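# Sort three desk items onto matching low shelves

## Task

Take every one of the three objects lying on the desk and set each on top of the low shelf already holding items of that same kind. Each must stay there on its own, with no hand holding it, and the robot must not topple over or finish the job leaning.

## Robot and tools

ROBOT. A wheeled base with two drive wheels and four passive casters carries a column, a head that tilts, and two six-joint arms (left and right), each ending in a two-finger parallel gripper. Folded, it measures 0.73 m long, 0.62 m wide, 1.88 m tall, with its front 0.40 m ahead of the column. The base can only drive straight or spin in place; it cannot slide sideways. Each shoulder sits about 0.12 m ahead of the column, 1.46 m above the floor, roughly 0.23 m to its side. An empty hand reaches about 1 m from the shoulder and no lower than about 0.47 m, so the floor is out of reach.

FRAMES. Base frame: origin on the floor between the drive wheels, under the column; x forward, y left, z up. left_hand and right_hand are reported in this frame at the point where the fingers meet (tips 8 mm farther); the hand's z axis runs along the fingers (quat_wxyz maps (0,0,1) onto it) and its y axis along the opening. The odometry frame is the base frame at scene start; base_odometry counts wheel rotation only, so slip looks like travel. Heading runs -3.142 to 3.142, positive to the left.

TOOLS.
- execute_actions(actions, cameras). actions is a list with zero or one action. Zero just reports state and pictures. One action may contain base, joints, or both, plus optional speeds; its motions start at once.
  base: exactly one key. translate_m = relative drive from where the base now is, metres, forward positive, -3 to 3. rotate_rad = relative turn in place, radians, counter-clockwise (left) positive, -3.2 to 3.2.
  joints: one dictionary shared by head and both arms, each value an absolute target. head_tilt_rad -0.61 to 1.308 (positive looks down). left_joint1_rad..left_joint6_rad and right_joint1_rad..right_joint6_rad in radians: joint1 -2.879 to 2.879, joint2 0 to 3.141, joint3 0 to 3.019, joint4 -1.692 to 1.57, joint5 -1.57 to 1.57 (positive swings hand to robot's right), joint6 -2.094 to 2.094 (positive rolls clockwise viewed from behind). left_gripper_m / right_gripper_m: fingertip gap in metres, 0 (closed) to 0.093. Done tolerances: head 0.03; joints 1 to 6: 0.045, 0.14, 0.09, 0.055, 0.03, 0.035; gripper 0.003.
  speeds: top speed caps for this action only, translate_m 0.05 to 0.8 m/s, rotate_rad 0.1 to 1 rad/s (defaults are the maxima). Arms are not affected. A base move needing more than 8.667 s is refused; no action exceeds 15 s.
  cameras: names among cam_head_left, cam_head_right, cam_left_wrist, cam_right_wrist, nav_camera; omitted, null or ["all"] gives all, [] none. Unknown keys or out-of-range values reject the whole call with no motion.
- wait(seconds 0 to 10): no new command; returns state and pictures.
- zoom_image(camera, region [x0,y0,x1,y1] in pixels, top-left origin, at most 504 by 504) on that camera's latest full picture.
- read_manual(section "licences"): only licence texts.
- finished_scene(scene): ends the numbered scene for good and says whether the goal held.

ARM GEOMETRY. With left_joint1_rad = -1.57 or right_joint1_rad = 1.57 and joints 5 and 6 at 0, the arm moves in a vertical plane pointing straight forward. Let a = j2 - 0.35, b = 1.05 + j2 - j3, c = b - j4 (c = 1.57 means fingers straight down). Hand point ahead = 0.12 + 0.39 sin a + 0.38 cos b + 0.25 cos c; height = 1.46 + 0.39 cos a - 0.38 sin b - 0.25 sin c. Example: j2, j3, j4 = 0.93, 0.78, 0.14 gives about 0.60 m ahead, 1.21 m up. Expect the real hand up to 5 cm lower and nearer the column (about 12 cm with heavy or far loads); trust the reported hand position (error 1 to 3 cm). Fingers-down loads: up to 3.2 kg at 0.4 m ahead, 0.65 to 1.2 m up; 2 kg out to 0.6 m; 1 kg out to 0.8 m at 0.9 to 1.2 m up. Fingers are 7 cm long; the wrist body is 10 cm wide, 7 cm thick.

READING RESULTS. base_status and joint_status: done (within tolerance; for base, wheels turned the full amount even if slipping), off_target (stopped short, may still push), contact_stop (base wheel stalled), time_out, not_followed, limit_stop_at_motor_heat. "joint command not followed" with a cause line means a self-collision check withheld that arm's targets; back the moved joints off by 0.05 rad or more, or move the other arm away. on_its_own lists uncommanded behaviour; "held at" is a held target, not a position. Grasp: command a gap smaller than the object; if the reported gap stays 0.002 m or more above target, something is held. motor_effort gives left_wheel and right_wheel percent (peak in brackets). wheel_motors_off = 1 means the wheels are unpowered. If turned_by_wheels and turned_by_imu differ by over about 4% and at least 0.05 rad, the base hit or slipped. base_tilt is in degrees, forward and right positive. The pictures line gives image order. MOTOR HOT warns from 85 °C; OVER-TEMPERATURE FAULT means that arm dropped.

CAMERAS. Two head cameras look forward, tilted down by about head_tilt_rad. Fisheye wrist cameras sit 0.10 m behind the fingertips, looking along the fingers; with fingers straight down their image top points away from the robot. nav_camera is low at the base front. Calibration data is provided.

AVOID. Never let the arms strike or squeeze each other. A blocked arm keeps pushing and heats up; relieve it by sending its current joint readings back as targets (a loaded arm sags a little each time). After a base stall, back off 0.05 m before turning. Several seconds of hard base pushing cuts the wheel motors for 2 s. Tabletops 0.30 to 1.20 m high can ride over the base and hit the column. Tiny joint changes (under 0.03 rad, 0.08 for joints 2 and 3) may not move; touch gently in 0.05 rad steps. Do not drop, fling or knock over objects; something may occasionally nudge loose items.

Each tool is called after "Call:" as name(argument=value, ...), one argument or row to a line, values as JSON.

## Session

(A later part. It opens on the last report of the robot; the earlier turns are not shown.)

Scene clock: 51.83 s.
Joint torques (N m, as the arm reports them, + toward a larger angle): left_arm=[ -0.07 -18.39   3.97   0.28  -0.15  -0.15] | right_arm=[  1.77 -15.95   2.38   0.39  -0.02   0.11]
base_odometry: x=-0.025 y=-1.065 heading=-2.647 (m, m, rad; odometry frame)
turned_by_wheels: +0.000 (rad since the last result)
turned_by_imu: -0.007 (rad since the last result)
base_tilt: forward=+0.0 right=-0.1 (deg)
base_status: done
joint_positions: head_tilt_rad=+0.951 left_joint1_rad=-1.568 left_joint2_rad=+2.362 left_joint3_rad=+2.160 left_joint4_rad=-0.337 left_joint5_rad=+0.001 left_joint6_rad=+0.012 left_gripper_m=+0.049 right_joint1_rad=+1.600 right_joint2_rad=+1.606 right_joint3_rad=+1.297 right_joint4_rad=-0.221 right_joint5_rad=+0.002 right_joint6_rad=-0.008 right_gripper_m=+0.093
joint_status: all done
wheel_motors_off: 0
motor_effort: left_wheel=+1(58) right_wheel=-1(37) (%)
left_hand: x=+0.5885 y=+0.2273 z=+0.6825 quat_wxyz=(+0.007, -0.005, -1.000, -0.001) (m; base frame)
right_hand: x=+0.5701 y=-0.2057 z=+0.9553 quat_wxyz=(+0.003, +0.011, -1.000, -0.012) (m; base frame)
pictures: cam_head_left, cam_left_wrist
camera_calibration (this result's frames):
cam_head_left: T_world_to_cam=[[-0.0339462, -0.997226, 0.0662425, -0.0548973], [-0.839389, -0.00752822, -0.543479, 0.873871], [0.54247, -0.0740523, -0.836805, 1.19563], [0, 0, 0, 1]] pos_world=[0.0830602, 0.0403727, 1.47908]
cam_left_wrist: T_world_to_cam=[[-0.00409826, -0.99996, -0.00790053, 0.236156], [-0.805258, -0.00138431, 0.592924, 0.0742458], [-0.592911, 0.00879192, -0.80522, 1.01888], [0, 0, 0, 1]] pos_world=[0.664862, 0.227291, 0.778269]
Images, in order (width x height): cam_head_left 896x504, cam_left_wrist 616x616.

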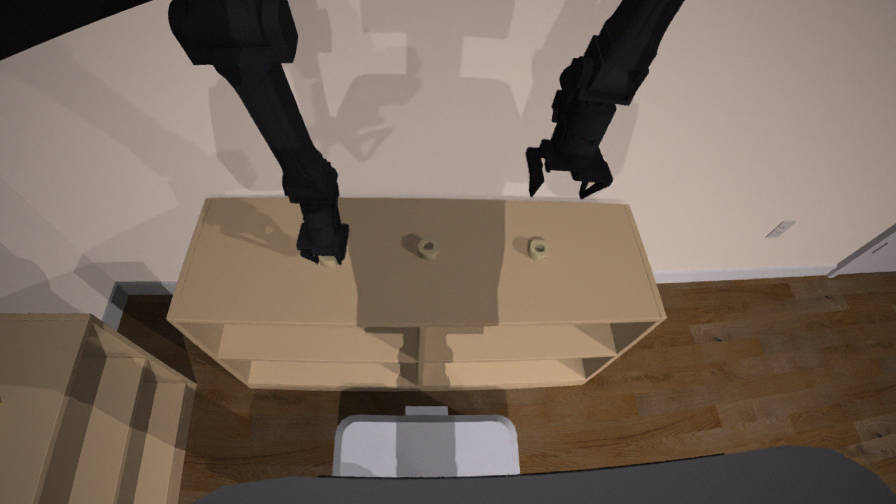

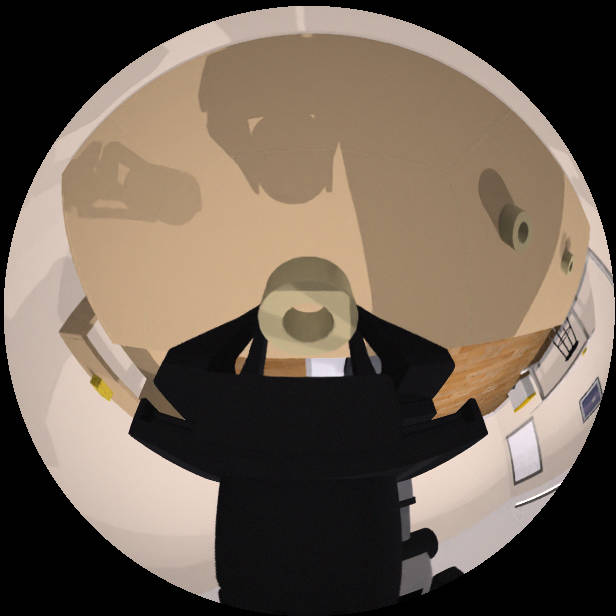

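Call:
execute_actions(
  actions=[
    {"base":{"translate_m":0.05},"joints":{"left_joint2_rad":2.54,"left_joint3_rad":2.40,"left_joint4_rad":-0.375}},
  ],
  cameras=["cam_head_left","cam_left_wrist"],
)

Scene clock: 53.30 s.
Joint torques (N m, as the arm reports them, + toward a larger angle): left_arm=[ -0.22 -15.64   5.29  -0.01  -0.13  -0.18] | right_arm=[  1.9  -15.71   2.01   0.46  -0.01   0.1 ]
base_odometry: x=-0.069 y=-1.089 heading=-2.647 (m, m, rad; odometry frame)
turned_by_wheels: +0.001 (rad since the last result)
turned_by_imu: +0.001 (rad since the last result)
base_tilt: forward=+0.1 right=+0.0 (deg)
base_status: done
joint_positions: head_tilt_rad=+0.951 left_joint1_rad=-1.568 left_joint2_rad=+2.521 left_joint3_rad=+2.378 left_joint4_rad=-0.365 left_joint5_rad=+0.001 left_joint6_rad=+0.012 left_gripper_m=+0.049 right_joint1_rad=+1.600 right_joint2_rad=+1.603 right_joint3_rad=+1.300 right_joint4_rad=-0.221 right_joint5_rad=+0.002 right_joint6_rad=-0.008 right_gripper_m=+0.093
joint_status: all done
wheel_motors_off: 0
motor_effort: left_wheel=+2(37) right_wheel=-1(34) (%)
left_hand: x=+0.5866 y=+0.2274 z=+0.6373 quat_wxyz=(-0.008, -0.005, -1.000, -0.001) (m; base frame)
right_hand: x=+0.5731 y=-0.2057 z=+0.9565 quat_wxyz=(+0.000, +0.011, -1.000, -0.012) (m; base frame)
pictures: cam_head_left, cam_left_wrist
camera_calibration (this result's frames):
cam_head_left: T_world_to_cam=[[-0.0339259, -0.997226, 0.0662529, -0.0549143], [-0.839555, -0.00752822, -0.543222, 0.873484], [0.542214, -0.0740523, -0.836971, 1.1959], [0, 0, 0, 1]] pos_world=[0.0830416, 0.0403727, 1.47907]
cam_left_wrist: T_world_to_cam=[[-0.00393704, -0.99996, -0.00807411, 0.235928], [-0.823191, -0.00134329, 0.567762, 0.12601], [-0.56775, 0.00888184, -0.823153, 0.977983], [0, 0, 0, 1]] pos_world=[0.659909, 0.227402, 0.735391]
Images, in order (width x height): cam_head_left 896x504, cam_left_wrist 616x616.

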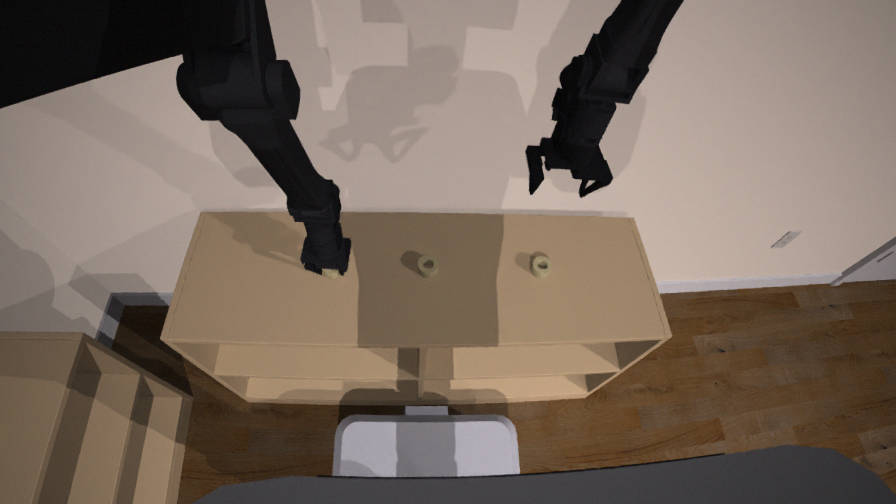

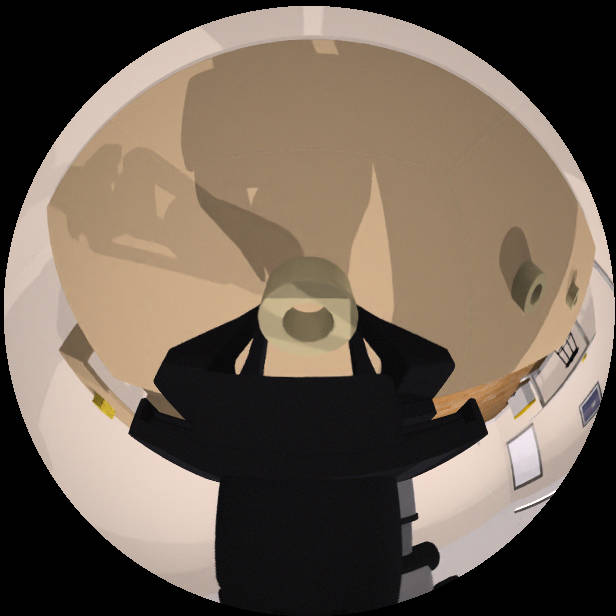

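Call:
execute_actions(
  actions=[
    {"joints":{"left_joint2_rad":2.575}},
  ],
  cameras=["cam_left_wrist"],
)

Scene clock: 54.27 s.
Joint torques (N m, as the arm reports them, + toward a larger angle): left_arm=[ -0.02 -15.79   4.49   0.17  -0.21  -0.13] | right_arm=[  2.02 -16.46   2.19   0.45  -0.02   0.08]
base_odometry: x=-0.069 y=-1.089 heading=-2.647 (m, m, rad; odometry frame)
turned_by_wheels: +0.000 (rad since the last result)
turned_by_imu: +0.000 (rad since the last result)
base_tilt: forward=+0.2 right=-0.1 (deg)
base_status: not commanded
joint_positions: head_tilt_rad=+0.951 left_joint1_rad=-1.568 left_joint2_rad=+2.557 left_joint3_rad=+2.385 left_joint4_rad=-0.365 left_joint5_rad=+0.002 left_joint6_rad=+0.012 left_gripper_m=+0.049 right_joint1_rad=+1.600 right_joint2_rad=+1.603 right_joint3_rad=+1.300 right_joint4_rad=-0.221 right_joint5_rad=+0.002 right_joint6_rad=-0.008 right_gripper_m=+0.093
joint_status: all done
wheel_motors_off: 0
motor_effort: left_wheel=+3(3) right_wheel=-1(2) (%)
left_hand: x=+0.5612 y=+0.2273 z=+0.6222 quat_wxyz=(+0.006, -0.005, -1.000, +0.000) (m; base frame)
right_hand: x=+0.5731 y=-0.2057 z=+0.9565 quat_wxyz=(+0.000, +0.011, -1.000, -0.012) (m; base frame)
pictures: cam_left_wrist
camera_calibration (this result's frames):
cam_left_wrist: T_world_to_cam=[[-0.00370225, -0.999965, -0.00753474, 0.235176], [-0.806387, -0.00147055, 0.591386, 0.089622], [-0.591376, 0.00826537, -0.806353, 0.954066], [0, 0, 0, 1]] pos_world=[0.637353, 0.227414, 0.718085]
Images, in order (width x height): cam_left_wrist 616x616.

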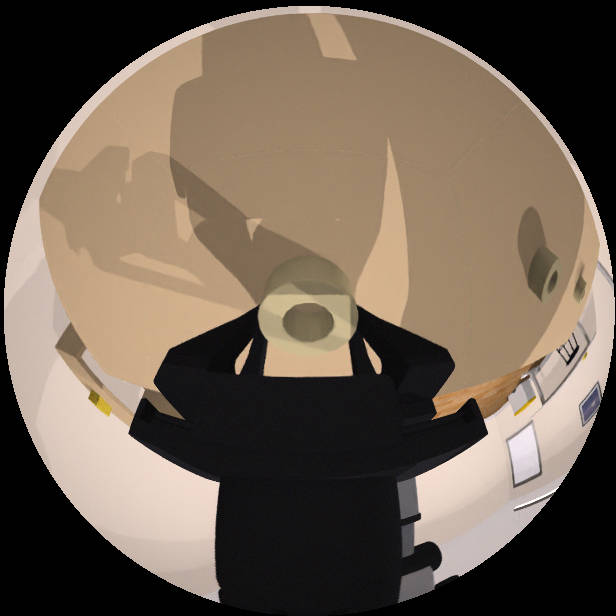

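Call:
execute_actions(
  actions=[
    {"joints":{"left_gripper_m":0.093}},
  ],
  cameras=[],
)

Call:
execute_actions(
  actions=[
    {"joints":{"left_joint2_rad":1.79,"left_joint3_rad":1.6,"left_joint4_rad":-0.32}},
  ],
  cameras=[],
)

Call:
execute_actions(
  actions=[
    {"base":{"translate_m":-0.15}},
  ],
  cameras=["cam_head_left"],
)

Call:
execute_actions(
  actions=[
    {"base":{"rotate_rad":-1.66},"joints":{"head_tilt_rad":0.75}},
  ],
  cameras=[],
)

Call:
execute_actions(
  actions=[
    {"base":{"translate_m":2.1}},
  ],
  cameras=["cam_head_left","cam_head_right","nav_camera"],
)

Scene clock: 55.50 s.
Joint torques (N m, as the arm reports them, + toward a larger angle): left_arm=[  0.45 -15.53   4.6    0.15  -0.12  -0.14] | right_arm=[  2.06 -15.85   2.17   0.4   -0.01   0.1 ]
base_odometry: x=-0.069 y=-1.089 heading=-2.647 (m, m, rad; odometry frame)
turned_by_wheels: +0.000 (rad since the last result)
turned_by_imu: +0.000 (rad since the last result)
base_tilt: forward=+0.1 right=+0.0 (deg)
base_status: not commanded
joint_positions: head_tilt_rad=+0.951 left_joint1_rad=-1.568 left_joint2_rad=+2.557 left_joint3_rad=+2.385 left_joint4_rad=-0.365 left_joint5_rad=+0.002 left_joint6_rad=+0.012 left_gripper_m=+0.093 right_joint1_rad=+1.600 right_joint2_rad=+1.603 right_joint3_rad=+1.300 right_joint4_rad=-0.221 right_joint5_rad=+0.002 right_joint6_rad=-0.008 right_gripper_m=+0.093
joint_status: all done
wheel_motors_off: 0
motor_effort: left_wheel=+2(2) right_wheel=-1(1) (%)
left_hand: x=+0.5612 y=+0.2273 z=+0.6222 quat_wxyz=(+0.006, -0.005, -1.000, +0.000) (m; base frame)
right_hand: x=+0.5731 y=-0.2057 z=+0.9565 quat_wxyz=(+0.000, +0.011, -1.000, -0.012) (m; base frame)
pictures: none
No camera images: the call's "cameras" was empty. Leave "cameras" out to get every camera's image.

Scene clock: 57.10 s.
Joint torques (N m, as the arm reports them, + toward a larger angle): left_arm=[  0.04 -18.52   3.34   0.76  -0.18  -0.12] | right_arm=[  2.18 -15.58   2.19   0.4   -0.01   0.09]
base_odometry: x=-0.069 y=-1.089 heading=-2.647 (m, m, rad; odometry frame)
turned_by_wheels: +0.000 (rad since the last result)
turned_by_imu: +0.000 (rad since the last result)
base_tilt: forward=+0.1 right=+0.0 (deg)
base_status: not commanded
joint_positions: head_tilt_rad=+0.951 left_joint1_rad=-1.568 left_joint2_rad=+1.774 left_joint3_rad=+1.598 left_joint4_rad=-0.327 left_joint5_rad=+0.002 left_joint6_rad=+0.012 left_gripper_m=+0.093 right_joint1_rad=+1.600 right_joint2_rad=+1.603 right_joint3_rad=+1.300 right_joint4_rad=-0.221 right_joint5_rad=+0.002 right_joint6_rad=-0.008 right_gripper_m=+0.093
joint_status: all done
wheel_motors_off: 0
motor_effort: left_wheel=+2(2) right_wheel=-1(1) (%)
left_hand: x=+0.6398 y=+0.2267 z=+0.9059 quat_wxyz=(-0.010, -0.005, -1.000, -0.001) (m; base frame)
right_hand: x=+0.5731 y=-0.2057 z=+0.9565 quat_wxyz=(+0.000, +0.011, -1.000, -0.012) (m; base frame)
pictures: none
No camera images: the call's "cameras" was empty. Leave "cameras" out to get every camera's image.

Scene clock: 58.90 s.
Joint torques (N m, as the arm reports them, + toward a larger angle): left_arm=[ -0.01 -18.66   3.55   0.79  -0.13  -0.1 ] | right_arm=[  1.9  -15.47   2.5    0.43  -0.01   0.1 ]
base_odometry: x=+0.063 y=-1.018 heading=-2.647 (m, m, rad; odometry frame)
turned_by_wheels: +0.000 (rad since the last result)
turned_by_imu: +0.001 (rad since the last result)
base_tilt: forward=+0.1 right=-0.1 (deg)
base_status: done
joint_positions: head_tilt_rad=+0.952 left_joint1_rad=-1.568 left_joint2_rad=+1.776 left_joint3_rad=+1.594 left_joint4_rad=-0.327 left_joint5_rad=+0.002 left_joint6_rad=+0.012 left_gripper_m=+0.093 right_joint1_rad=+1.600 right_joint2_rad=+1.603 right_joint3_rad=+1.295 right_joint4_rad=-0.221 right_joint5_rad=+0.002 right_joint6_rad=-0.008 right_gripper_m=+0.093
joint_status: not commanded
wheel_motors_off: 0
motor_effort: left_wheel=-1(38) right_wheel=-1(36) (%)
left_hand: x=+0.6367 y=+0.2267 z=+0.9046 quat_wxyz=(-0.008, -0.005, -1.000, -0.001) (m; base frame)
right_hand: x=+0.5702 y=-0.2057 z=+0.9563 quat_wxyz=(+0.002, +0.011, -1.000, -0.012) (m; base frame)
pictures: cam_head_left
camera_calibration (this result's frames):
cam_head_left: T_world_to_cam=[[-0.0338916, -0.997226, 0.0662704, -0.0549431], [-0.839836, -0.00752822, -0.542787, 0.872828], [0.541781, -0.0740523, -0.837251, 1.19635], [0, 0, 0, 1]] pos_world=[0.08301, 0.0403727, 1.47905]
Images, in order (width x height): cam_head_left 896x504.

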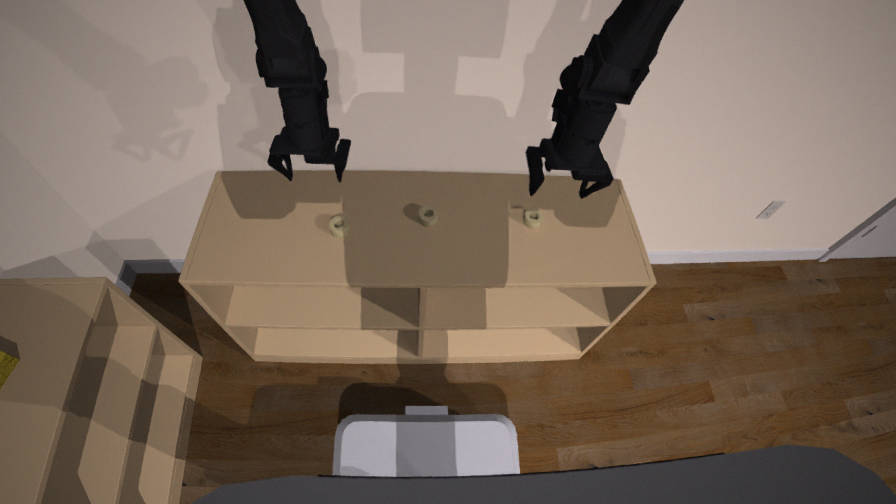

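Scene clock: 62.30 s.
Joint torques (N m, as the arm reports them, + toward a larger angle): left_arm=[ -0.73 -19.68   3.65   0.94  -0.17  -0.15] | right_arm=[  1.45 -15.56   2.49   0.41   0.     0.1 ]
base_odometry: x=+0.063 y=-1.018 heading=+1.978 (m, m, rad; odometry frame)
turned_by_wheels: -1.658 (rad since the last result)
turned_by_imu: -1.659 (rad since the last result)
base_tilt: forward=+0.1 right=-0.1 (deg)
base_status: done
joint_positions: head_tilt_rad=+0.766 left_joint1_rad=-1.570 left_joint2_rad=+1.776 left_joint3_rad=+1.594 left_joint4_rad=-0.327 left_joint5_rad=+0.002 left_joint6_rad=+0.012 left_gripper_m=+0.093 right_joint1_rad=+1.600 right_joint2_rad=+1.603 right_joint3_rad=+1.295 right_joint4_rad=-0.221 right_joint5_rad=+0.002 right_joint6_rad=-0.008 right_gripper_m=+0.093
joint_status: all done
wheel_motors_off: 0
motor_effort: left_wheel=+8(53) right_wheel=-7(43) (%)
left_hand: x=+0.6367 y=+0.2249 z=+0.9046 quat_wxyz=(-0.008, -0.006, -1.000, +0.000) (m; base frame)
right_hand: x=+0.5702 y=-0.2060 z=+0.9563 quat_wxyz=(+0.002, +0.011, -1.000, -0.012) (m; base frame)
pictures: none
No camera images: the call's "cameras" was empty. Leave "cameras" out to get every camera's image.

Scene clock: 67.07 s.
Joint torques (N m, as the arm reports them, + toward a larger angle): left_arm=[  0.3  -17.83   4.03   0.92  -0.2   -0.14] | right_arm=[  1.99 -15.54   2.57   0.44  -0.01   0.12]
base_odometry: x=-0.769 y=+0.910 heading=+1.979 (m, m, rad; odometry frame)
turned_by_wheels: +0.001 (rad since the last result)
turned_by_imu: -0.009 (rad since the last result)
base_tilt: forward=+0.1 right=-0.1 (deg)
base_status: done
joint_positions: head_tilt_rad=+0.766 left_joint1_rad=-1.570 left_joint2_rad=+1.776 left_joint3_rad=+1.594 left_joint4_rad=-0.327 left_joint5_rad=+0.002 left_joint6_rad=+0.012 left_gripper_m=+0.093 right_joint1_rad=+1.600 right_joint2_rad=+1.603 right_joint3_rad=+1.296 right_joint4_rad=-0.221 right_joint5_rad=+0.002 right_joint6_rad=-0.008 right_gripper_m=+0.093
joint_status: not commanded
wheel_motors_off: 0
motor_effort: left_wheel=+3(58) right_wheel=-2(37) (%)
left_hand: x=+0.6362 y=+0.2249 z=+0.9044 quat_wxyz=(-0.007, -0.006, -1.000, +0.000) (m; base frame)
right_hand: x=+0.5711 y=-0.2060 z=+0.9565 quat_wxyz=(+0.002, +0.011, -1.000, -0.012) (m; base frame)
pictures: cam_head_left, cam_head_right, nav_camera
camera_calibration (this result's frames):
cam_head_left: T_world_to_cam=[[-0.0455904, -0.997226, 0.0588381, -0.0429125], [-0.724646, -0.00752822, -0.68908, 1.09236], [0.687612, -0.0740523, -0.722292, 1.01202], [0, 0, 0, 1]] pos_world=[0.0937379, 0.0403727, 1.48623]
cam_head_right: T_world_to_cam=[[-0.0360951, -0.996289, 0.078132, -0.151849], [-0.721702, -0.028093, -0.691634, 1.099], [0.691262, -0.0813526, -0.71801, 1.00619], [0, 0, 0, 1]] pos_world=[0.0921269, -0.0385549, 1.49443]
Images, in order (width x height): cam_head_left 896x504, cam_head_right 896x504, nav_camera 896x504.

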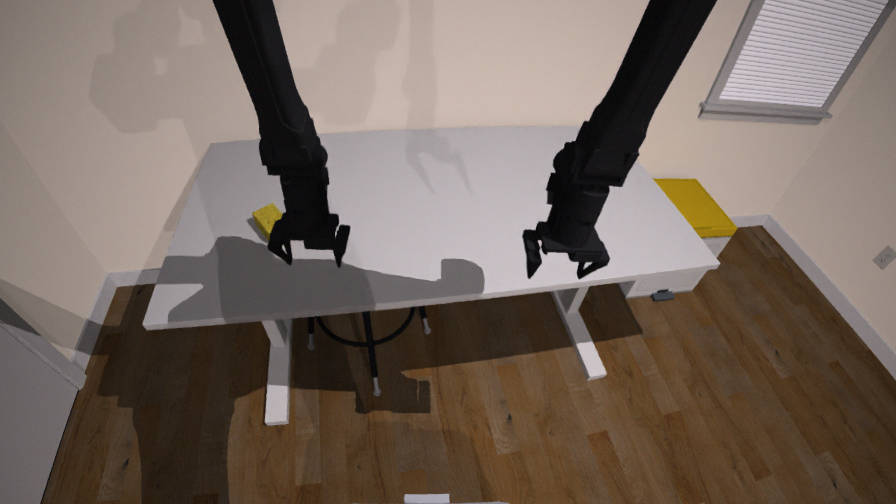

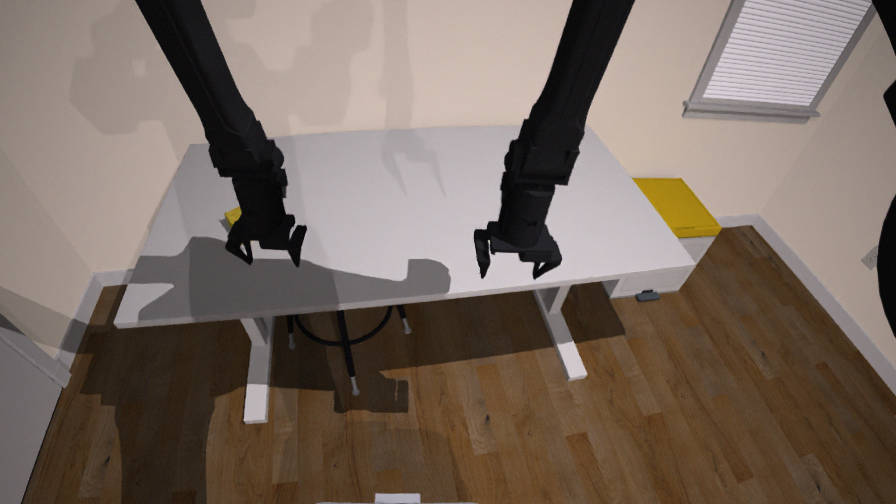

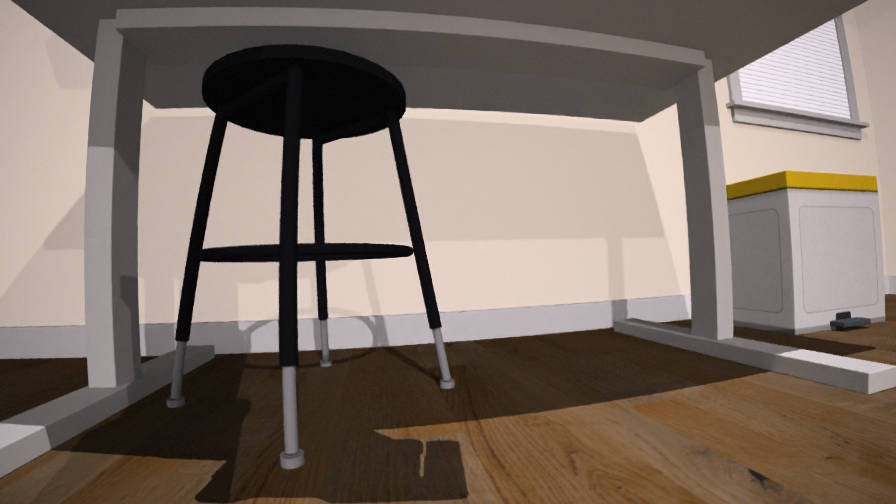

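Call:
execute_actions(
  actions=[
    {"base":{"rotate_rad":0.217}},
  ],
  cameras=[],
)

Call:
execute_actions(
  actions=[
    {"base":{"translate_m":0.33},"joints":{"head_tilt_rad":0.95}},
  ],
  cameras=["cam_head_left","cam_left_wrist"],
)

Scene clock: 68.97 s.
Joint torques (N m, as the arm reports them, + toward a larger angle): left_arm=[ -0.57 -19.15   3.71   0.51  -0.14  -0.17] | right_arm=[  1.83 -15.38   2.46   0.41  -0.01   0.1 ]
base_odometry: x=-0.769 y=+0.910 heading=+2.195 (m, m, rad; odometry frame)
turned_by_wheels: +0.215 (rad since the last result)
turned_by_imu: +0.216 (rad since the last result)
base_tilt: forward=+0.1 right=-0.1 (deg)
base_status: done
joint_positions: head_tilt_rad=+0.766 left_joint1_rad=-1.566 left_joint2_rad=+1.776 left_joint3_rad=+1.594 left_joint4_rad=-0.327 left_joint5_rad=+0.002 left_joint6_rad=+0.012 left_gripper_m=+0.093 right_joint1_rad=+1.601 right_joint2_rad=+1.603 right_joint3_rad=+1.296 right_joint4_rad=-0.221 right_joint5_rad=+0.002 right_joint6_rad=-0.008 right_gripper_m=+0.093
joint_status: not commanded
wheel_motors_off: 0
motor_effort: left_wheel=-3(49) right_wheel=+5(28) (%)
left_hand: x=+0.6362 y=+0.2275 z=+0.9044 quat_wxyz=(-0.007, -0.005, -1.000, -0.001) (m; base frame)
right_hand: x=+0.5711 y=-0.2054 z=+0.9566 quat_wxyz=(+0.002, +0.011, -1.000, -0.012) (m; base frame)
pictures: none
No camera images: the call's "cameras" was empty. Leave "cameras" out to get every camera's image.

Scene clock: 71.20 s.
Joint torques (N m, as the arm reports them, + toward a larger angle): left_arm=[ -1.4  -17.66   3.13   0.78  -0.18  -0.12] | right_arm=[  1.88 -16.1    2.21   0.51  -0.02   0.12]
base_odometry: x=-0.962 y=+1.178 heading=+2.195 (m, m, rad; odometry frame)
turned_by_wheels: +0.000 (rad since the last result)
turned_by_imu: -0.001 (rad since the last result)
base_tilt: forward=+0.2 right=+0.0 (deg)
base_status: done
joint_positions: head_tilt_rad=+0.951 left_joint1_rad=-1.566 left_joint2_rad=+1.776 left_joint3_rad=+1.596 left_joint4_rad=-0.327 left_joint5_rad=+0.002 left_joint6_rad=+0.012 left_gripper_m=+0.093 right_joint1_rad=+1.601 right_joint2_rad=+1.601 right_joint3_rad=+1.300 right_joint4_rad=-0.221 right_joint5_rad=+0.002 right_joint6_rad=-0.008 right_gripper_m=+0.093
joint_status: all done
wheel_motors_off: 0
motor_effort: left_wheel=+0(46) right_wheel=+0(44) (%)
left_hand: x=+0.6374 y=+0.2275 z=+0.9047 quat_wxyz=(-0.008, -0.005, -1.000, -0.001) (m; base frame)
right_hand: x=+0.5742 y=-0.2054 z=+0.9576 quat_wxyz=(-0.001, +0.011, -1.000, -0.012) (m; base frame)
pictures: cam_head_left, cam_left_wrist
camera_calibration (this result's frames):
cam_head_left: T_world_to_cam=[[-0.0339513, -0.997226, 0.0662398, -0.054893], [-0.839347, -0.00752822, -0.543544, 0.873969], [0.542535, -0.0740523, -0.836763, 1.19556], [0, 0, 0, 1]] pos_world=[0.0830649, 0.0403727, 1.47908]
cam_left_wrist: T_world_to_cam=[[-0.00298972, -0.999958, -0.00867749, 0.238369], [-0.82319, -0.00246573, 0.56776, 0.0163041], [-0.567758, 0.00884067, -0.823148, 1.22689], [0, 0, 0, 1]] pos_world=[0.710713, 0.227553, 1.00273]
Images, in order (width x height): cam_head_left 896x504, cam_left_wrist 616x616.

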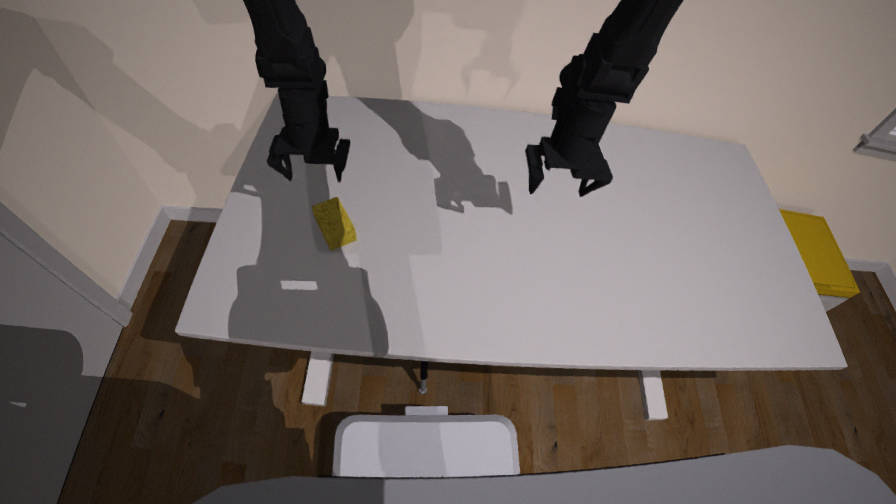

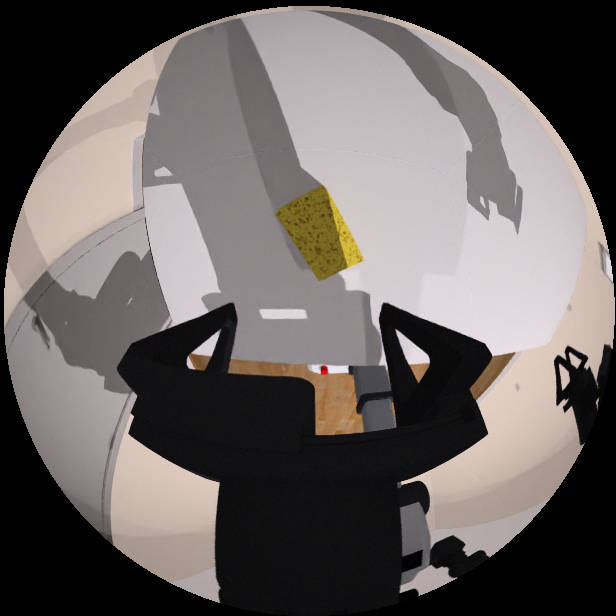

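Call:
execute_actions(
  actions=[
    {"joints":{"left_joint1_rad":-1.595,"left_joint2_rad":2.09,"left_joint3_rad":1.96,"left_joint4_rad":-0.39,"left_joint6_rad":-0.5}},
  ],
  cameras=["cam_left_wrist"],
)

Scene clock: 72.60 s.
Joint torques (N m, as the arm reports them, + toward a larger angle): left_arm=[ -0.7  -20.17   4.88   0.21  -0.19  -0.21] | right_arm=[  1.79 -15.8    2.27   0.41  -0.02   0.08]
base_odometry: x=-0.962 y=+1.178 heading=+2.195 (m, m, rad; odometry frame)
turned_by_wheels: +0.000 (rad since the last result)
turned_by_imu: +0.000 (rad since the last result)
base_tilt: forward=+0.1 right=+0.0 (deg)
base_status: not commanded
joint_positions: head_tilt_rad=+0.951 left_joint1_rad=-1.591 left_joint2_rad=+2.099 left_joint3_rad=+1.942 left_joint4_rad=-0.378 left_joint5_rad=+0.002 left_joint6_rad=-0.486 left_gripper_m=+0.093 right_joint1_rad=+1.601 right_joint2_rad=+1.601 right_joint3_rad=+1.300 right_joint4_rad=-0.221 right_joint5_rad=+0.002 right_joint6_rad=-0.008 right_gripper_m=+0.093
joint_status: all done
wheel_motors_off: 0
motor_effort: left_wheel=-1(1) right_wheel=+0(0) (%)
left_hand: x=+0.6363 y=+0.2070 z=+0.7843 quat_wxyz=(+0.008, +0.236, -0.972, +0.008) (m; base frame)
right_hand: x=+0.5742 y=-0.2054 z=+0.9576 quat_wxyz=(-0.001, +0.011, -1.000, -0.012) (m; base frame)
pictures: cam_left_wrist
camera_calibration (this result's frames):
cam_left_wrist: T_world_to_cam=[[0.463939, -0.885853, 0.00493842, -0.114645], [-0.712303, -0.369722, 0.5966, 0.0665424], [-0.526674, -0.280304, -0.802524, 1.14497], [0, 0, 0, 1]] pos_world=[0.703615, 0.243985, 0.879737]
Images, in order (width x height): cam_left_wrist 616x616.

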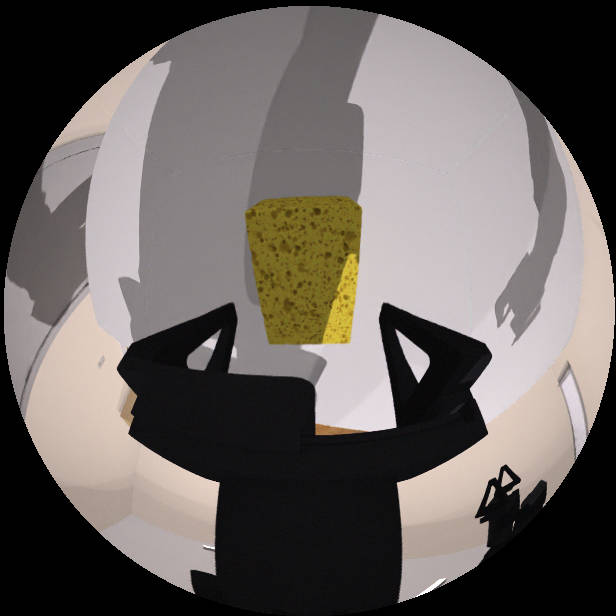

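Call:
execute_actions(
  actions=[
    {"joints":{"left_joint2_rad":2.245,"left_joint3_rad":2.135,"left_joint4_rad":-0.425,"left_joint6_rad":-0.54}},
  ],
  cameras=["cam_left_wrist"],
)

Scene clock: 73.60 s.
Joint torques (N m, as the arm reports them, + toward a larger angle): left_arm=[ -1.97 -18.19   5.3    0.01  -0.2   -0.23] | right_arm=[  1.85 -15.99   2.24   0.47  -0.03   0.09]
base_odometry: x=-0.962 y=+1.178 heading=+2.195 (m, m, rad; odometry frame)
turned_by_wheels: +0.000 (rad since the last result)
turned_by_imu: +0.000 (rad since the last result)
base_tilt: forward=+0.1 right=-0.1 (deg)
base_status: not commanded
joint_positions: head_tilt_rad=+0.951 left_joint1_rad=-1.591 left_joint2_rad=+2.232 left_joint3_rad=+2.120 left_joint4_rad=-0.413 left_joint5_rad=+0.002 left_joint6_rad=-0.526 left_gripper_m=+0.093 right_joint1_rad=+1.601 right_joint2_rad=+1.601 right_joint3_rad=+1.300 right_joint4_rad=-0.221 right_joint5_rad=+0.002 right_joint6_rad=-0.008 right_gripper_m=+0.093
joint_status: all done
wheel_motors_off: 0
motor_effort: left_wheel=+0(1) right_wheel=+0(0) (%)
left_hand: x=+0.6417 y=+0.2062 z=+0.7410 quat_wxyz=(+0.003, +0.255, -0.967, +0.009) (m; base frame)
right_hand: x=+0.5742 y=-0.2054 z=+0.9576 quat_wxyz=(-0.001, +0.011, -1.000, -0.012) (m; base frame)
pictures: cam_left_wrist
camera_calibration (this result's frames):
cam_left_wrist: T_world_to_cam=[[0.499116, -0.866488, 0.00901025, -0.147202], [-0.702064, -0.398266, 0.59033, 0.0998677], [-0.507925, -0.300969, -0.807112, 1.1084], [0, 0, 0, 1]] pos_world=[0.706568, 0.245819, 0.836972]
Images, in order (width x height): cam_left_wrist 616x616.

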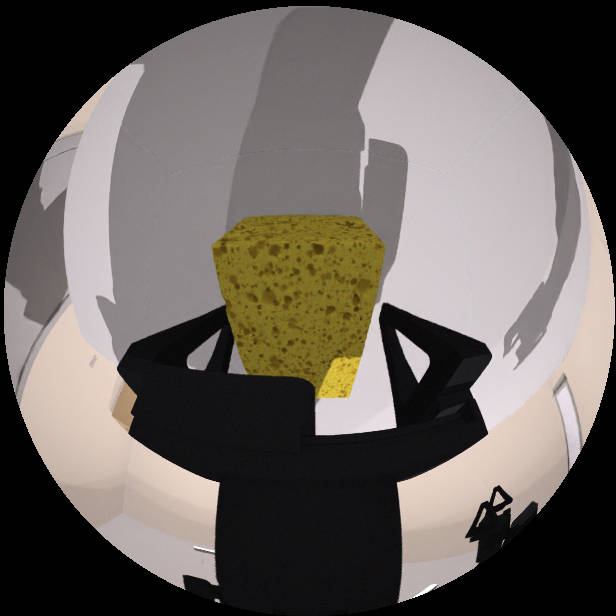

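Call:
execute_actions(
  actions=[
    {"joints":{"left_gripper_m":0.03}},
  ],
  cameras=[],
)

Call:
execute_actions(
  actions=[
    {"base":{"translate_m":-0.15},"speeds":{"translate_m":0.12},"joints":{"left_joint1_rad":-1.57,"left_joint2_rad":1.6,"left_joint3_rad":1.3,"left_joint4_rad":-0.22}},
  ],
  cameras=["cam_left_wrist"],
)

Call:
execute_actions(
  actions=[
    {"base":{"rotate_rad":-3.2},"joints":{"head_tilt_rad":0.6,"left_joint6_rad":0}},
  ],
  cameras=[],
)

Call:
execute_actions(
  actions=[
    {"base":{"translate_m":1.6}},
  ],
  cameras=["cam_head_left","nav_camera"],
)

Scene clock: 74.73 s.
Joint torques (N m, as the arm reports them, + toward a larger angle): left_arm=[ -0.45 -18.57   5.04  -0.01  -0.17  -0.14] | right_arm=[  1.7  -15.61   2.23   0.4   -0.03   0.11]
base_odometry: x=-0.962 y=+1.178 heading=+2.195 (m, m, rad; odometry frame)
turned_by_wheels: +0.000 (rad since the last result)
turned_by_imu: +0.000 (rad since the last result)
base_tilt: forward=+0.0 right=-0.1 (deg)
base_status: not commanded
joint_positions: head_tilt_rad=+0.951 left_joint1_rad=-1.591 left_joint2_rad=+2.232 left_joint3_rad=+2.120 left_joint4_rad=-0.413 left_joint5_rad=+0.001 left_joint6_rad=-0.526 left_gripper_m=+0.060 right_joint1_rad=+1.601 right_joint2_rad=+1.601 right_joint3_rad=+1.300 right_joint4_rad=-0.221 right_joint5_rad=+0.002 right_joint6_rad=-0.008 right_gripper_m=+0.093
joint_status: left_gripper_m off_target (ended at +0.060, target +0.030)
wheel_motors_off: 0
motor_effort: left_wheel=+1(1) right_wheel=+0(0) (%)
left_hand: x=+0.6417 y=+0.2062 z=+0.7410 quat_wxyz=(+0.003, +0.255, -0.967, +0.009) (m; base frame)
right_hand: x=+0.5742 y=-0.2054 z=+0.9576 quat_wxyz=(-0.001, +0.011, -1.000, -0.012) (m; base frame)
pictures: none
No camera images: the call's "cameras" was empty. Leave "cameras" out to get every camera's image.

Scene clock: 77.00 s.
Joint torques (N m, as the arm reports them, + toward a larger angle): left_arm=[  1.37 -16.52   2.82   0.92  -0.2   -0.16] | right_arm=[  2.06 -15.72   2.68   0.48  -0.02   0.11]
base_odometry: x=-0.874 y=+1.057 heading=+2.194 (m, m, rad; odometry frame)
turned_by_wheels: -0.001 (rad since the last result)
turned_by_imu: +0.001 (rad since the last result)
base_tilt: forward=+0.0 right=-0.1 (deg)
base_status: done
joint_positions: head_tilt_rad=+0.951 left_joint1_rad=-1.576 left_joint2_rad=+1.594 left_joint3_rad=+1.289 left_joint4_rad=-0.228 left_joint5_rad=+0.001 left_joint6_rad=-0.526 left_gripper_m=+0.060 right_joint1_rad=+1.601 right_joint2_rad=+1.601 right_joint3_rad=+1.297 right_joint4_rad=-0.221 right_joint5_rad=+0.002 right_joint6_rad=-0.008 right_gripper_m=+0.093
joint_status: all done
wheel_motors_off: 0
motor_effort: left_wheel=-1(33) right_wheel=+1(29) (%)
left_hand: x=+0.5694 y=+0.2205 z=+0.9595 quat_wxyz=(+0.005, +0.259, -0.966, +0.002) (m; base frame)
right_hand: x=+0.5723 y=-0.2054 z=+0.9574 quat_wxyz=(+0.000, +0.011, -1.000, -0.012) (m; base frame)
pictures: cam_left_wrist
camera_calibration (this result's frames):
cam_left_wrist: T_world_to_cam=[[0.505653, -0.862717, -0.00585826, -0.0909469], [-0.694731, -0.411201, 0.590138, -0.0752748], [-0.511531, -0.294335, -0.807281, 1.25317], [0, 0, 0, 1]] pos_world=[0.634728, 0.259438, 1.05555]
Images, in order (width x height): cam_left_wrist 616x616.

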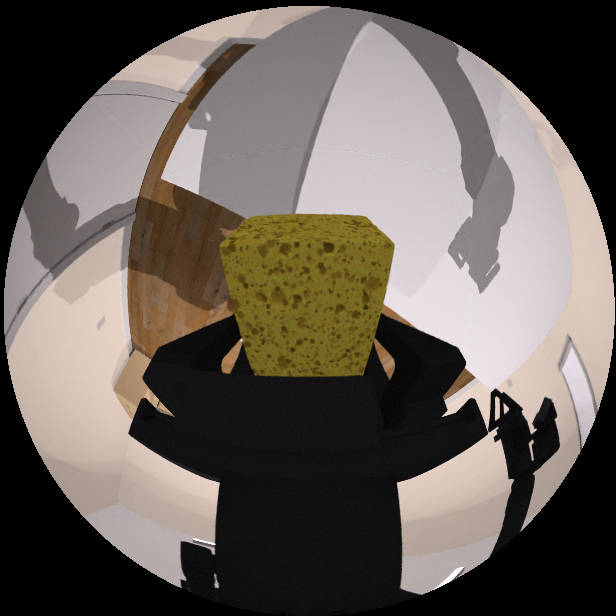

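Scene clock: 81.77 s.
Joint torques (N m, as the arm reports them, + toward a larger angle): left_arm=[  0.46 -17.38   2.47   0.82  -0.14   0.12] | right_arm=[  1.73 -15.61   2.57   0.36  -0.02   0.11]
base_odometry: x=-0.874 y=+1.056 heading=-1.005 (m, m, rad; odometry frame)
turned_by_wheels: -3.199 (rad since the last result)
turned_by_imu: -3.205 (rad since the last result)
base_tilt: forward=+0.1 right=+0.0 (deg)
base_status: done
joint_positions: head_tilt_rad=+0.618 left_joint1_rad=-1.570 left_joint2_rad=+1.594 left_joint3_rad=+1.294 left_joint4_rad=-0.228 left_joint5_rad=+0.001 left_joint6_rad=-0.014 left_gripper_m=+0.060 right_joint1_rad=+1.600 right_joint2_rad=+1.601 right_joint3_rad=+1.297 right_joint4_rad=-0.221 right_joint5_rad=+0.002 right_joint6_rad=-0.008 right_gripper_m=+0.093
joint_status: all done
wheel_motors_off: 0
motor_effort: left_wheel=+7(34) right_wheel=-6(41) (%)
left_hand: x=+0.5725 y=+0.2249 z=+0.9599 quat_wxyz=(+0.002, +0.007, -1.000, +0.000) (m; base frame)
right_hand: x=+0.5723 y=-0.2060 z=+0.9574 quat_wxyz=(+0.000, +0.011, -1.000, -0.012) (m; base frame)
pictures: none
No camera images: the call's "cameras" was empty. Leave "cameras" out to get every camera's image.

Scene clock: 85.90 s.
Joint torques (N m, as the arm reports them, + toward a larger angle): left_arm=[ -0.63 -17.14   2.36   0.77  -0.15   0.09] | right_arm=[  1.8  -15.56   2.63   0.51  -0.01   0.1 ]
base_odometry: x=-0.016 y=-0.294 heading=-1.004 (m, m, rad; odometry frame)
turned_by_wheels: +0.001 (rad since the last result)
turned_by_imu: -0.007 (rad since the last result)
base_tilt: forward=+0.1 right=+0.0 (deg)
base_status: done
joint_positions: head_tilt_rad=+0.617 left_joint1_rad=-1.570 left_joint2_rad=+1.594 left_joint3_rad=+1.297 left_joint4_rad=-0.228 left_joint5_rad=+0.001 left_joint6_rad=-0.014 left_gripper_m=+0.060 right_joint1_rad=+1.600 right_joint2_rad=+1.600 right_joint3_rad=+1.297 right_joint4_rad=-0.221 right_joint5_rad=+0.002 right_joint6_rad=-0.008 right_gripper_m=+0.093
joint_status: not commanded
wheel_motors_off: 0
motor_effort: left_wheel=+2(59) right_wheel=+0(37) (%)
left_hand: x=+0.5739 y=+0.2249 z=+0.9601 quat_wxyz=(+0.001, +0.007, -1.000, +0.000) (m; base frame)
right_hand: x=+0.5732 y=-0.2060 z=+0.9578 quat_wxyz=(+0.000, +0.011, -1.000, -0.012) (m; base frame)
pictures: cam_head_left, nav_camera
camera_calibration (this result's frames):
cam_head_left: T_world_to_cam=[[-0.0538038, -0.997226, 0.051435, -0.031101], [-0.614568, -0.00752822, -0.788828, 1.24047], [0.787027, -0.0740523, -0.612458, 0.837908], [0, 0, 0, 1]] pos_world=[0.101222, 0.0403727, 1.4933]
Images, in order (width x height): cam_head_left 896x504, nav_camera 896x504.

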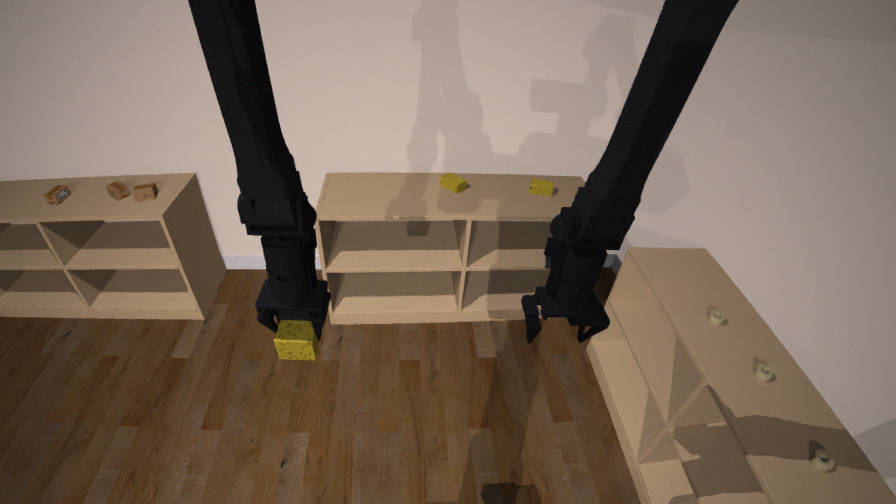

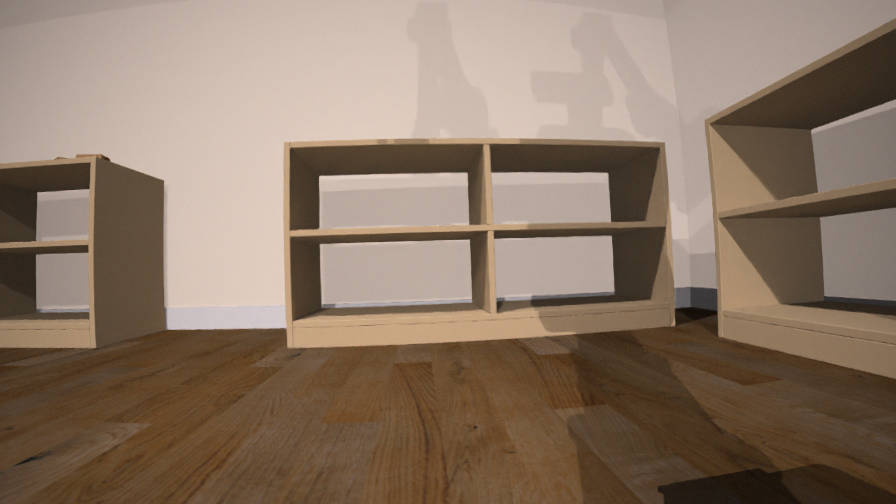

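Call:
execute_actions(
  actions=[
    {"base":{"translate_m":1.04},"joints":{"head_tilt_rad":0.95,"left_joint2_rad":2.35,"left_joint3_rad":2.17,"left_joint4_rad":-0.345}},
  ],
  cameras=[],
)

Call:
execute_actions(
  actions=[
    {"joints":{"left_joint2_rad":2.545,"left_joint3_rad":2.40,"left_joint4_rad":-0.375}},
  ],
  cameras=["cam_head_left","cam_left_wrist"],
)

Scene clock: 91.57 s.
Joint torques (N m, as the arm reports them, + toward a larger angle): left_arm=[ -0.09 -18.8    3.63   0.1   -0.1    0.09] | right_arm=[  1.75 -15.49   2.46   0.39  -0.01   0.1 ]
base_odometry: x=+0.543 y=-1.171 heading=-1.002 (m, m, rad; odometry frame)
turned_by_wheels: +0.002 (rad since the last result)
turned_by_imu: -0.002 (rad since the last result)
base_tilt: forward=+0.0 right=-0.1 (deg)
base_status: done
joint_positions: head_tilt_rad=+0.951 left_joint1_rad=-1.570 left_joint2_rad=+2.361 left_joint3_rad=+2.160 left_joint4_rad=-0.337 left_joint5_rad=+0.001 left_joint6_rad=-0.014 left_gripper_m=+0.060 right_joint1_rad=+1.600 right_joint2_rad=+1.600 right_joint3_rad=+1.297 right_joint4_rad=-0.221 right_joint5_rad=+0.002 right_joint6_rad=-0.008 right_gripper_m=+0.093
joint_status: all done
wheel_motors_off: 0
motor_effort: left_wheel=+3(40) right_wheel=-1(40) (%)
left_hand: x=+0.5894 y=+0.2251 z=+0.6830 quat_wxyz=(+0.007, +0.007, -1.000, +0.000) (m; base frame)
right_hand: x=+0.5732 y=-0.2060 z=+0.9578 quat_wxyz=(+0.000, +0.011, -1.000, -0.012) (m; base frame)
pictures: none
No camera images: the call's "cameras" was empty. Leave "cameras" out to get every camera's image.

Scene clock: 92.63 s.
Joint torques (N m, as the arm reports them, + toward a larger angle): left_arm=[ -0.72 -16.73   4.9    0.01  -0.19   0.11] | right_arm=[  1.92 -15.59   2.49   0.39  -0.02   0.1 ]
base_odometry: x=+0.543 y=-1.171 heading=-1.002 (m, m, rad; odometry frame)
turned_by_wheels: +0.000 (rad since the last result)
turned_by_imu: +0.000 (rad since the last result)
base_tilt: forward=+0.2 right=-0.1 (deg)
base_status: not commanded
joint_positions: head_tilt_rad=+0.951 left_joint1_rad=-1.570 left_joint2_rad=+2.538 left_joint3_rad=+2.384 left_joint4_rad=-0.363 left_joint5_rad=+0.001 left_joint6_rad=-0.014 left_gripper_m=+0.060 right_joint1_rad=+1.600 right_joint2_rad=+1.600 right_joint3_rad=+1.297 right_joint4_rad=-0.221 right_joint5_rad=+0.002 right_joint6_rad=-0.008 right_gripper_m=+0.093
joint_status: all done
wheel_motors_off: 0
motor_effort: left_wheel=+2(4) right_wheel=-2(2) (%)
left_hand: x=+0.5763 y=+0.2252 z=+0.6304 quat_wxyz=(-0.003, +0.007, -1.000, +0.000) (m; base frame)
right_hand: x=+0.5732 y=-0.2060 z=+0.9578 quat_wxyz=(+0.000, +0.011, -1.000, -0.012) (m; base frame)
pictures: cam_head_left, cam_left_wrist
camera_calibration (this result's frames):
cam_head_left: T_world_to_cam=[[-0.0339406, -0.997226, 0.0662454, -0.0549021], [-0.839435, -0.00752822, -0.543408, 0.873763], [0.542399, -0.0740523, -0.836851, 1.1957], [0, 0, 0, 1]] pos_world=[0.0830551, 0.0403727, 1.47907]
cam_left_wrist: T_world_to_cam=[[0.0215648, -0.99975, -0.00587006, 0.217498], [-0.817021, -0.0210066, 0.576226, 0.116982], [-0.576205, -0.00763021, -0.817269, 0.971338], [0, 0, 0, 1]] pos_world=[0.650576, 0.227312, 0.727713]
Images, in order (width x height): cam_head_left 896x504, cam_left_wrist 616x616.

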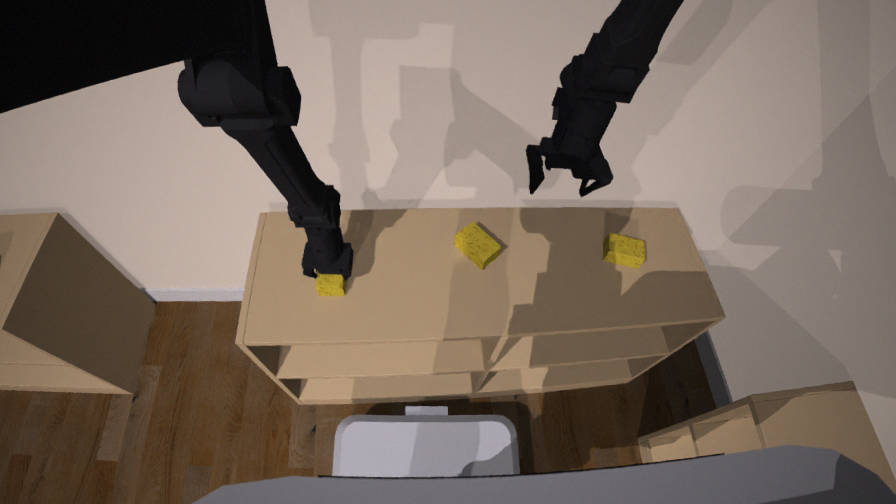

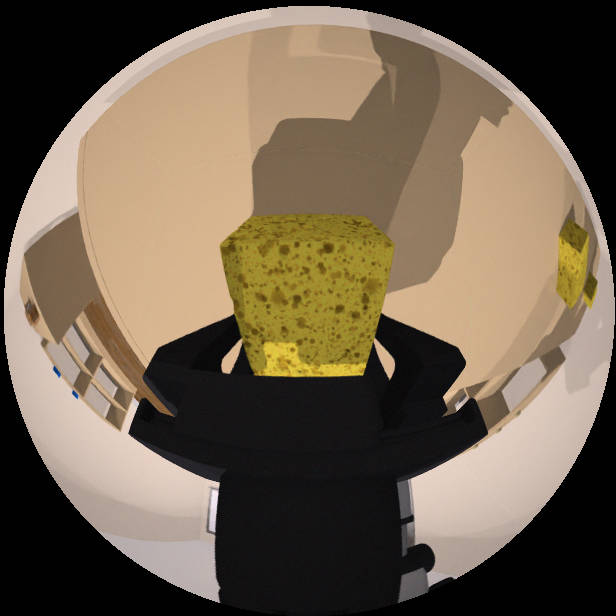

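Call:
execute_actions(
  actions=[
    {"joints":{"left_gripper_m":0.093}},
  ],
  cameras=[],
)

Call:
execute_actions(
  actions=[
    {"joints":{"left_joint2_rad":2.1,"left_joint3_rad":1.9,"left_joint4_rad":-0.32}},
  ],
  cameras=["cam_head_left"],
)

Call:
finished_scene(
  scene=1,
)

Scene clock: 93.53 s.
Joint torques (N m, as the arm reports them, + toward a larger angle): left_arm=[  1.04 -16.75   4.72   0.26  -0.15   0.09] | right_arm=[  2.01 -15.6    2.41   0.45  -0.02   0.11]
base_odometry: x=+0.543 y=-1.171 heading=-1.002 (m, m, rad; odometry frame)
turned_by_wheels: +0.000 (rad since the last result)
turned_by_imu: +0.000 (rad since the last result)
base_tilt: forward=+0.1 right=+0.0 (deg)
base_status: not commanded
joint_positions: head_tilt_rad=+0.951 left_joint1_rad=-1.570 left_joint2_rad=+2.538 left_joint3_rad=+2.384 left_joint4_rad=-0.363 left_joint5_rad=+0.001 left_joint6_rad=-0.014 left_gripper_m=+0.093 right_joint1_rad=+1.600 right_joint2_rad=+1.600 right_joint3_rad=+1.297 right_joint4_rad=-0.221 right_joint5_rad=+0.002 right_joint6_rad=-0.008 right_gripper_m=+0.093
joint_status: all done
wheel_motors_off: 0
motor_effort: left_wheel=+3(3) right_wheel=-2(2) (%)
left_hand: x=+0.5763 y=+0.2252 z=+0.6304 quat_wxyz=(-0.003, +0.007, -1.000, +0.000) (m; base frame)
right_hand: x=+0.5732 y=-0.2060 z=+0.9578 quat_wxyz=(+0.000, +0.011, -1.000, -0.012) (m; base frame)
pictures: none
No camera images: the call's "cameras" was empty. Leave "cameras" out to get every camera's image.

Scene clock: 95.00 s.
Joint torques (N m, as the arm reports them, + toward a larger angle): left_arm=[  0.37 -17.04   3.16   0.8   -0.05   0.11] | right_arm=[  1.84 -15.61   2.45   0.49   0.     0.11]
base_odometry: x=+0.543 y=-1.171 heading=-1.002 (m, m, rad; odometry frame)
turned_by_wheels: +0.000 (rad since the last result)
turned_by_imu: +0.000 (rad since the last result)
base_tilt: forward=+0.1 right=-0.1 (deg)
base_status: not commanded
joint_positions: head_tilt_rad=+0.951 left_joint1_rad=-1.570 left_joint2_rad=+2.078 left_joint3_rad=+1.901 left_joint4_rad=-0.328 left_joint5_rad=+0.001 left_joint6_rad=-0.014 left_gripper_m=+0.093 right_joint1_rad=+1.600 right_joint2_rad=+1.600 right_joint3_rad=+1.297 right_joint4_rad=-0.221 right_joint5_rad=+0.002 right_joint6_rad=-0.008 right_gripper_m=+0.093
joint_status: all done
wheel_motors_off: 0
motor_effort: left_wheel=+3(3) right_wheel=-3(2) (%)
left_hand: x=+0.6377 y=+0.2251 z=+0.7893 quat_wxyz=(-0.009, +0.007, -1.000, +0.000) (m; base frame)
right_hand: x=+0.5732 y=-0.2060 z=+0.9578 quat_wxyz=(+0.000, +0.011, -1.000, -0.012) (m; base frame)
pictures: cam_head_left
camera_calibration (this result's frames):
cam_head_left: T_world_to_cam=[[-0.0339406, -0.997226, 0.0662454, -0.0549021], [-0.839435, -0.00752822, -0.543408, 0.873763], [0.542399, -0.0740523, -0.836851, 1.1957], [0, 0, 0, 1]] pos_world=[0.0830551, 0.0403727, 1.47907]
Images, in order (width x height): cam_head_left 896x504.

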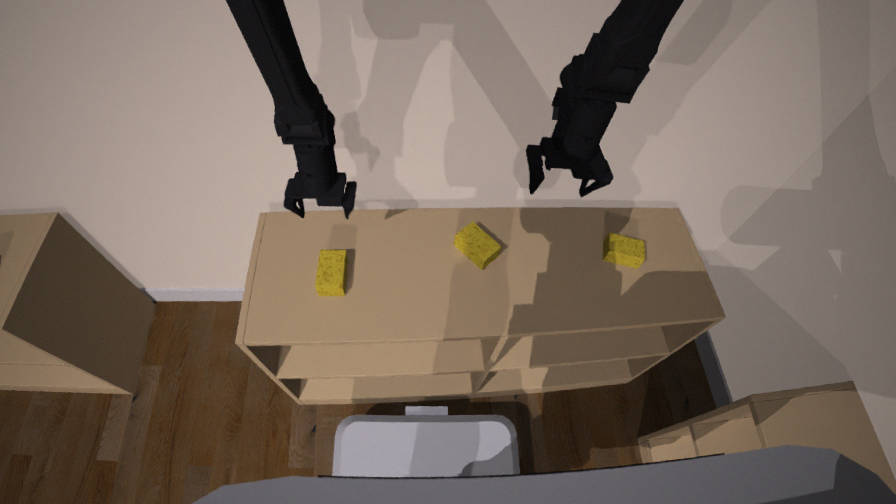

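The scene is finished: the task was done.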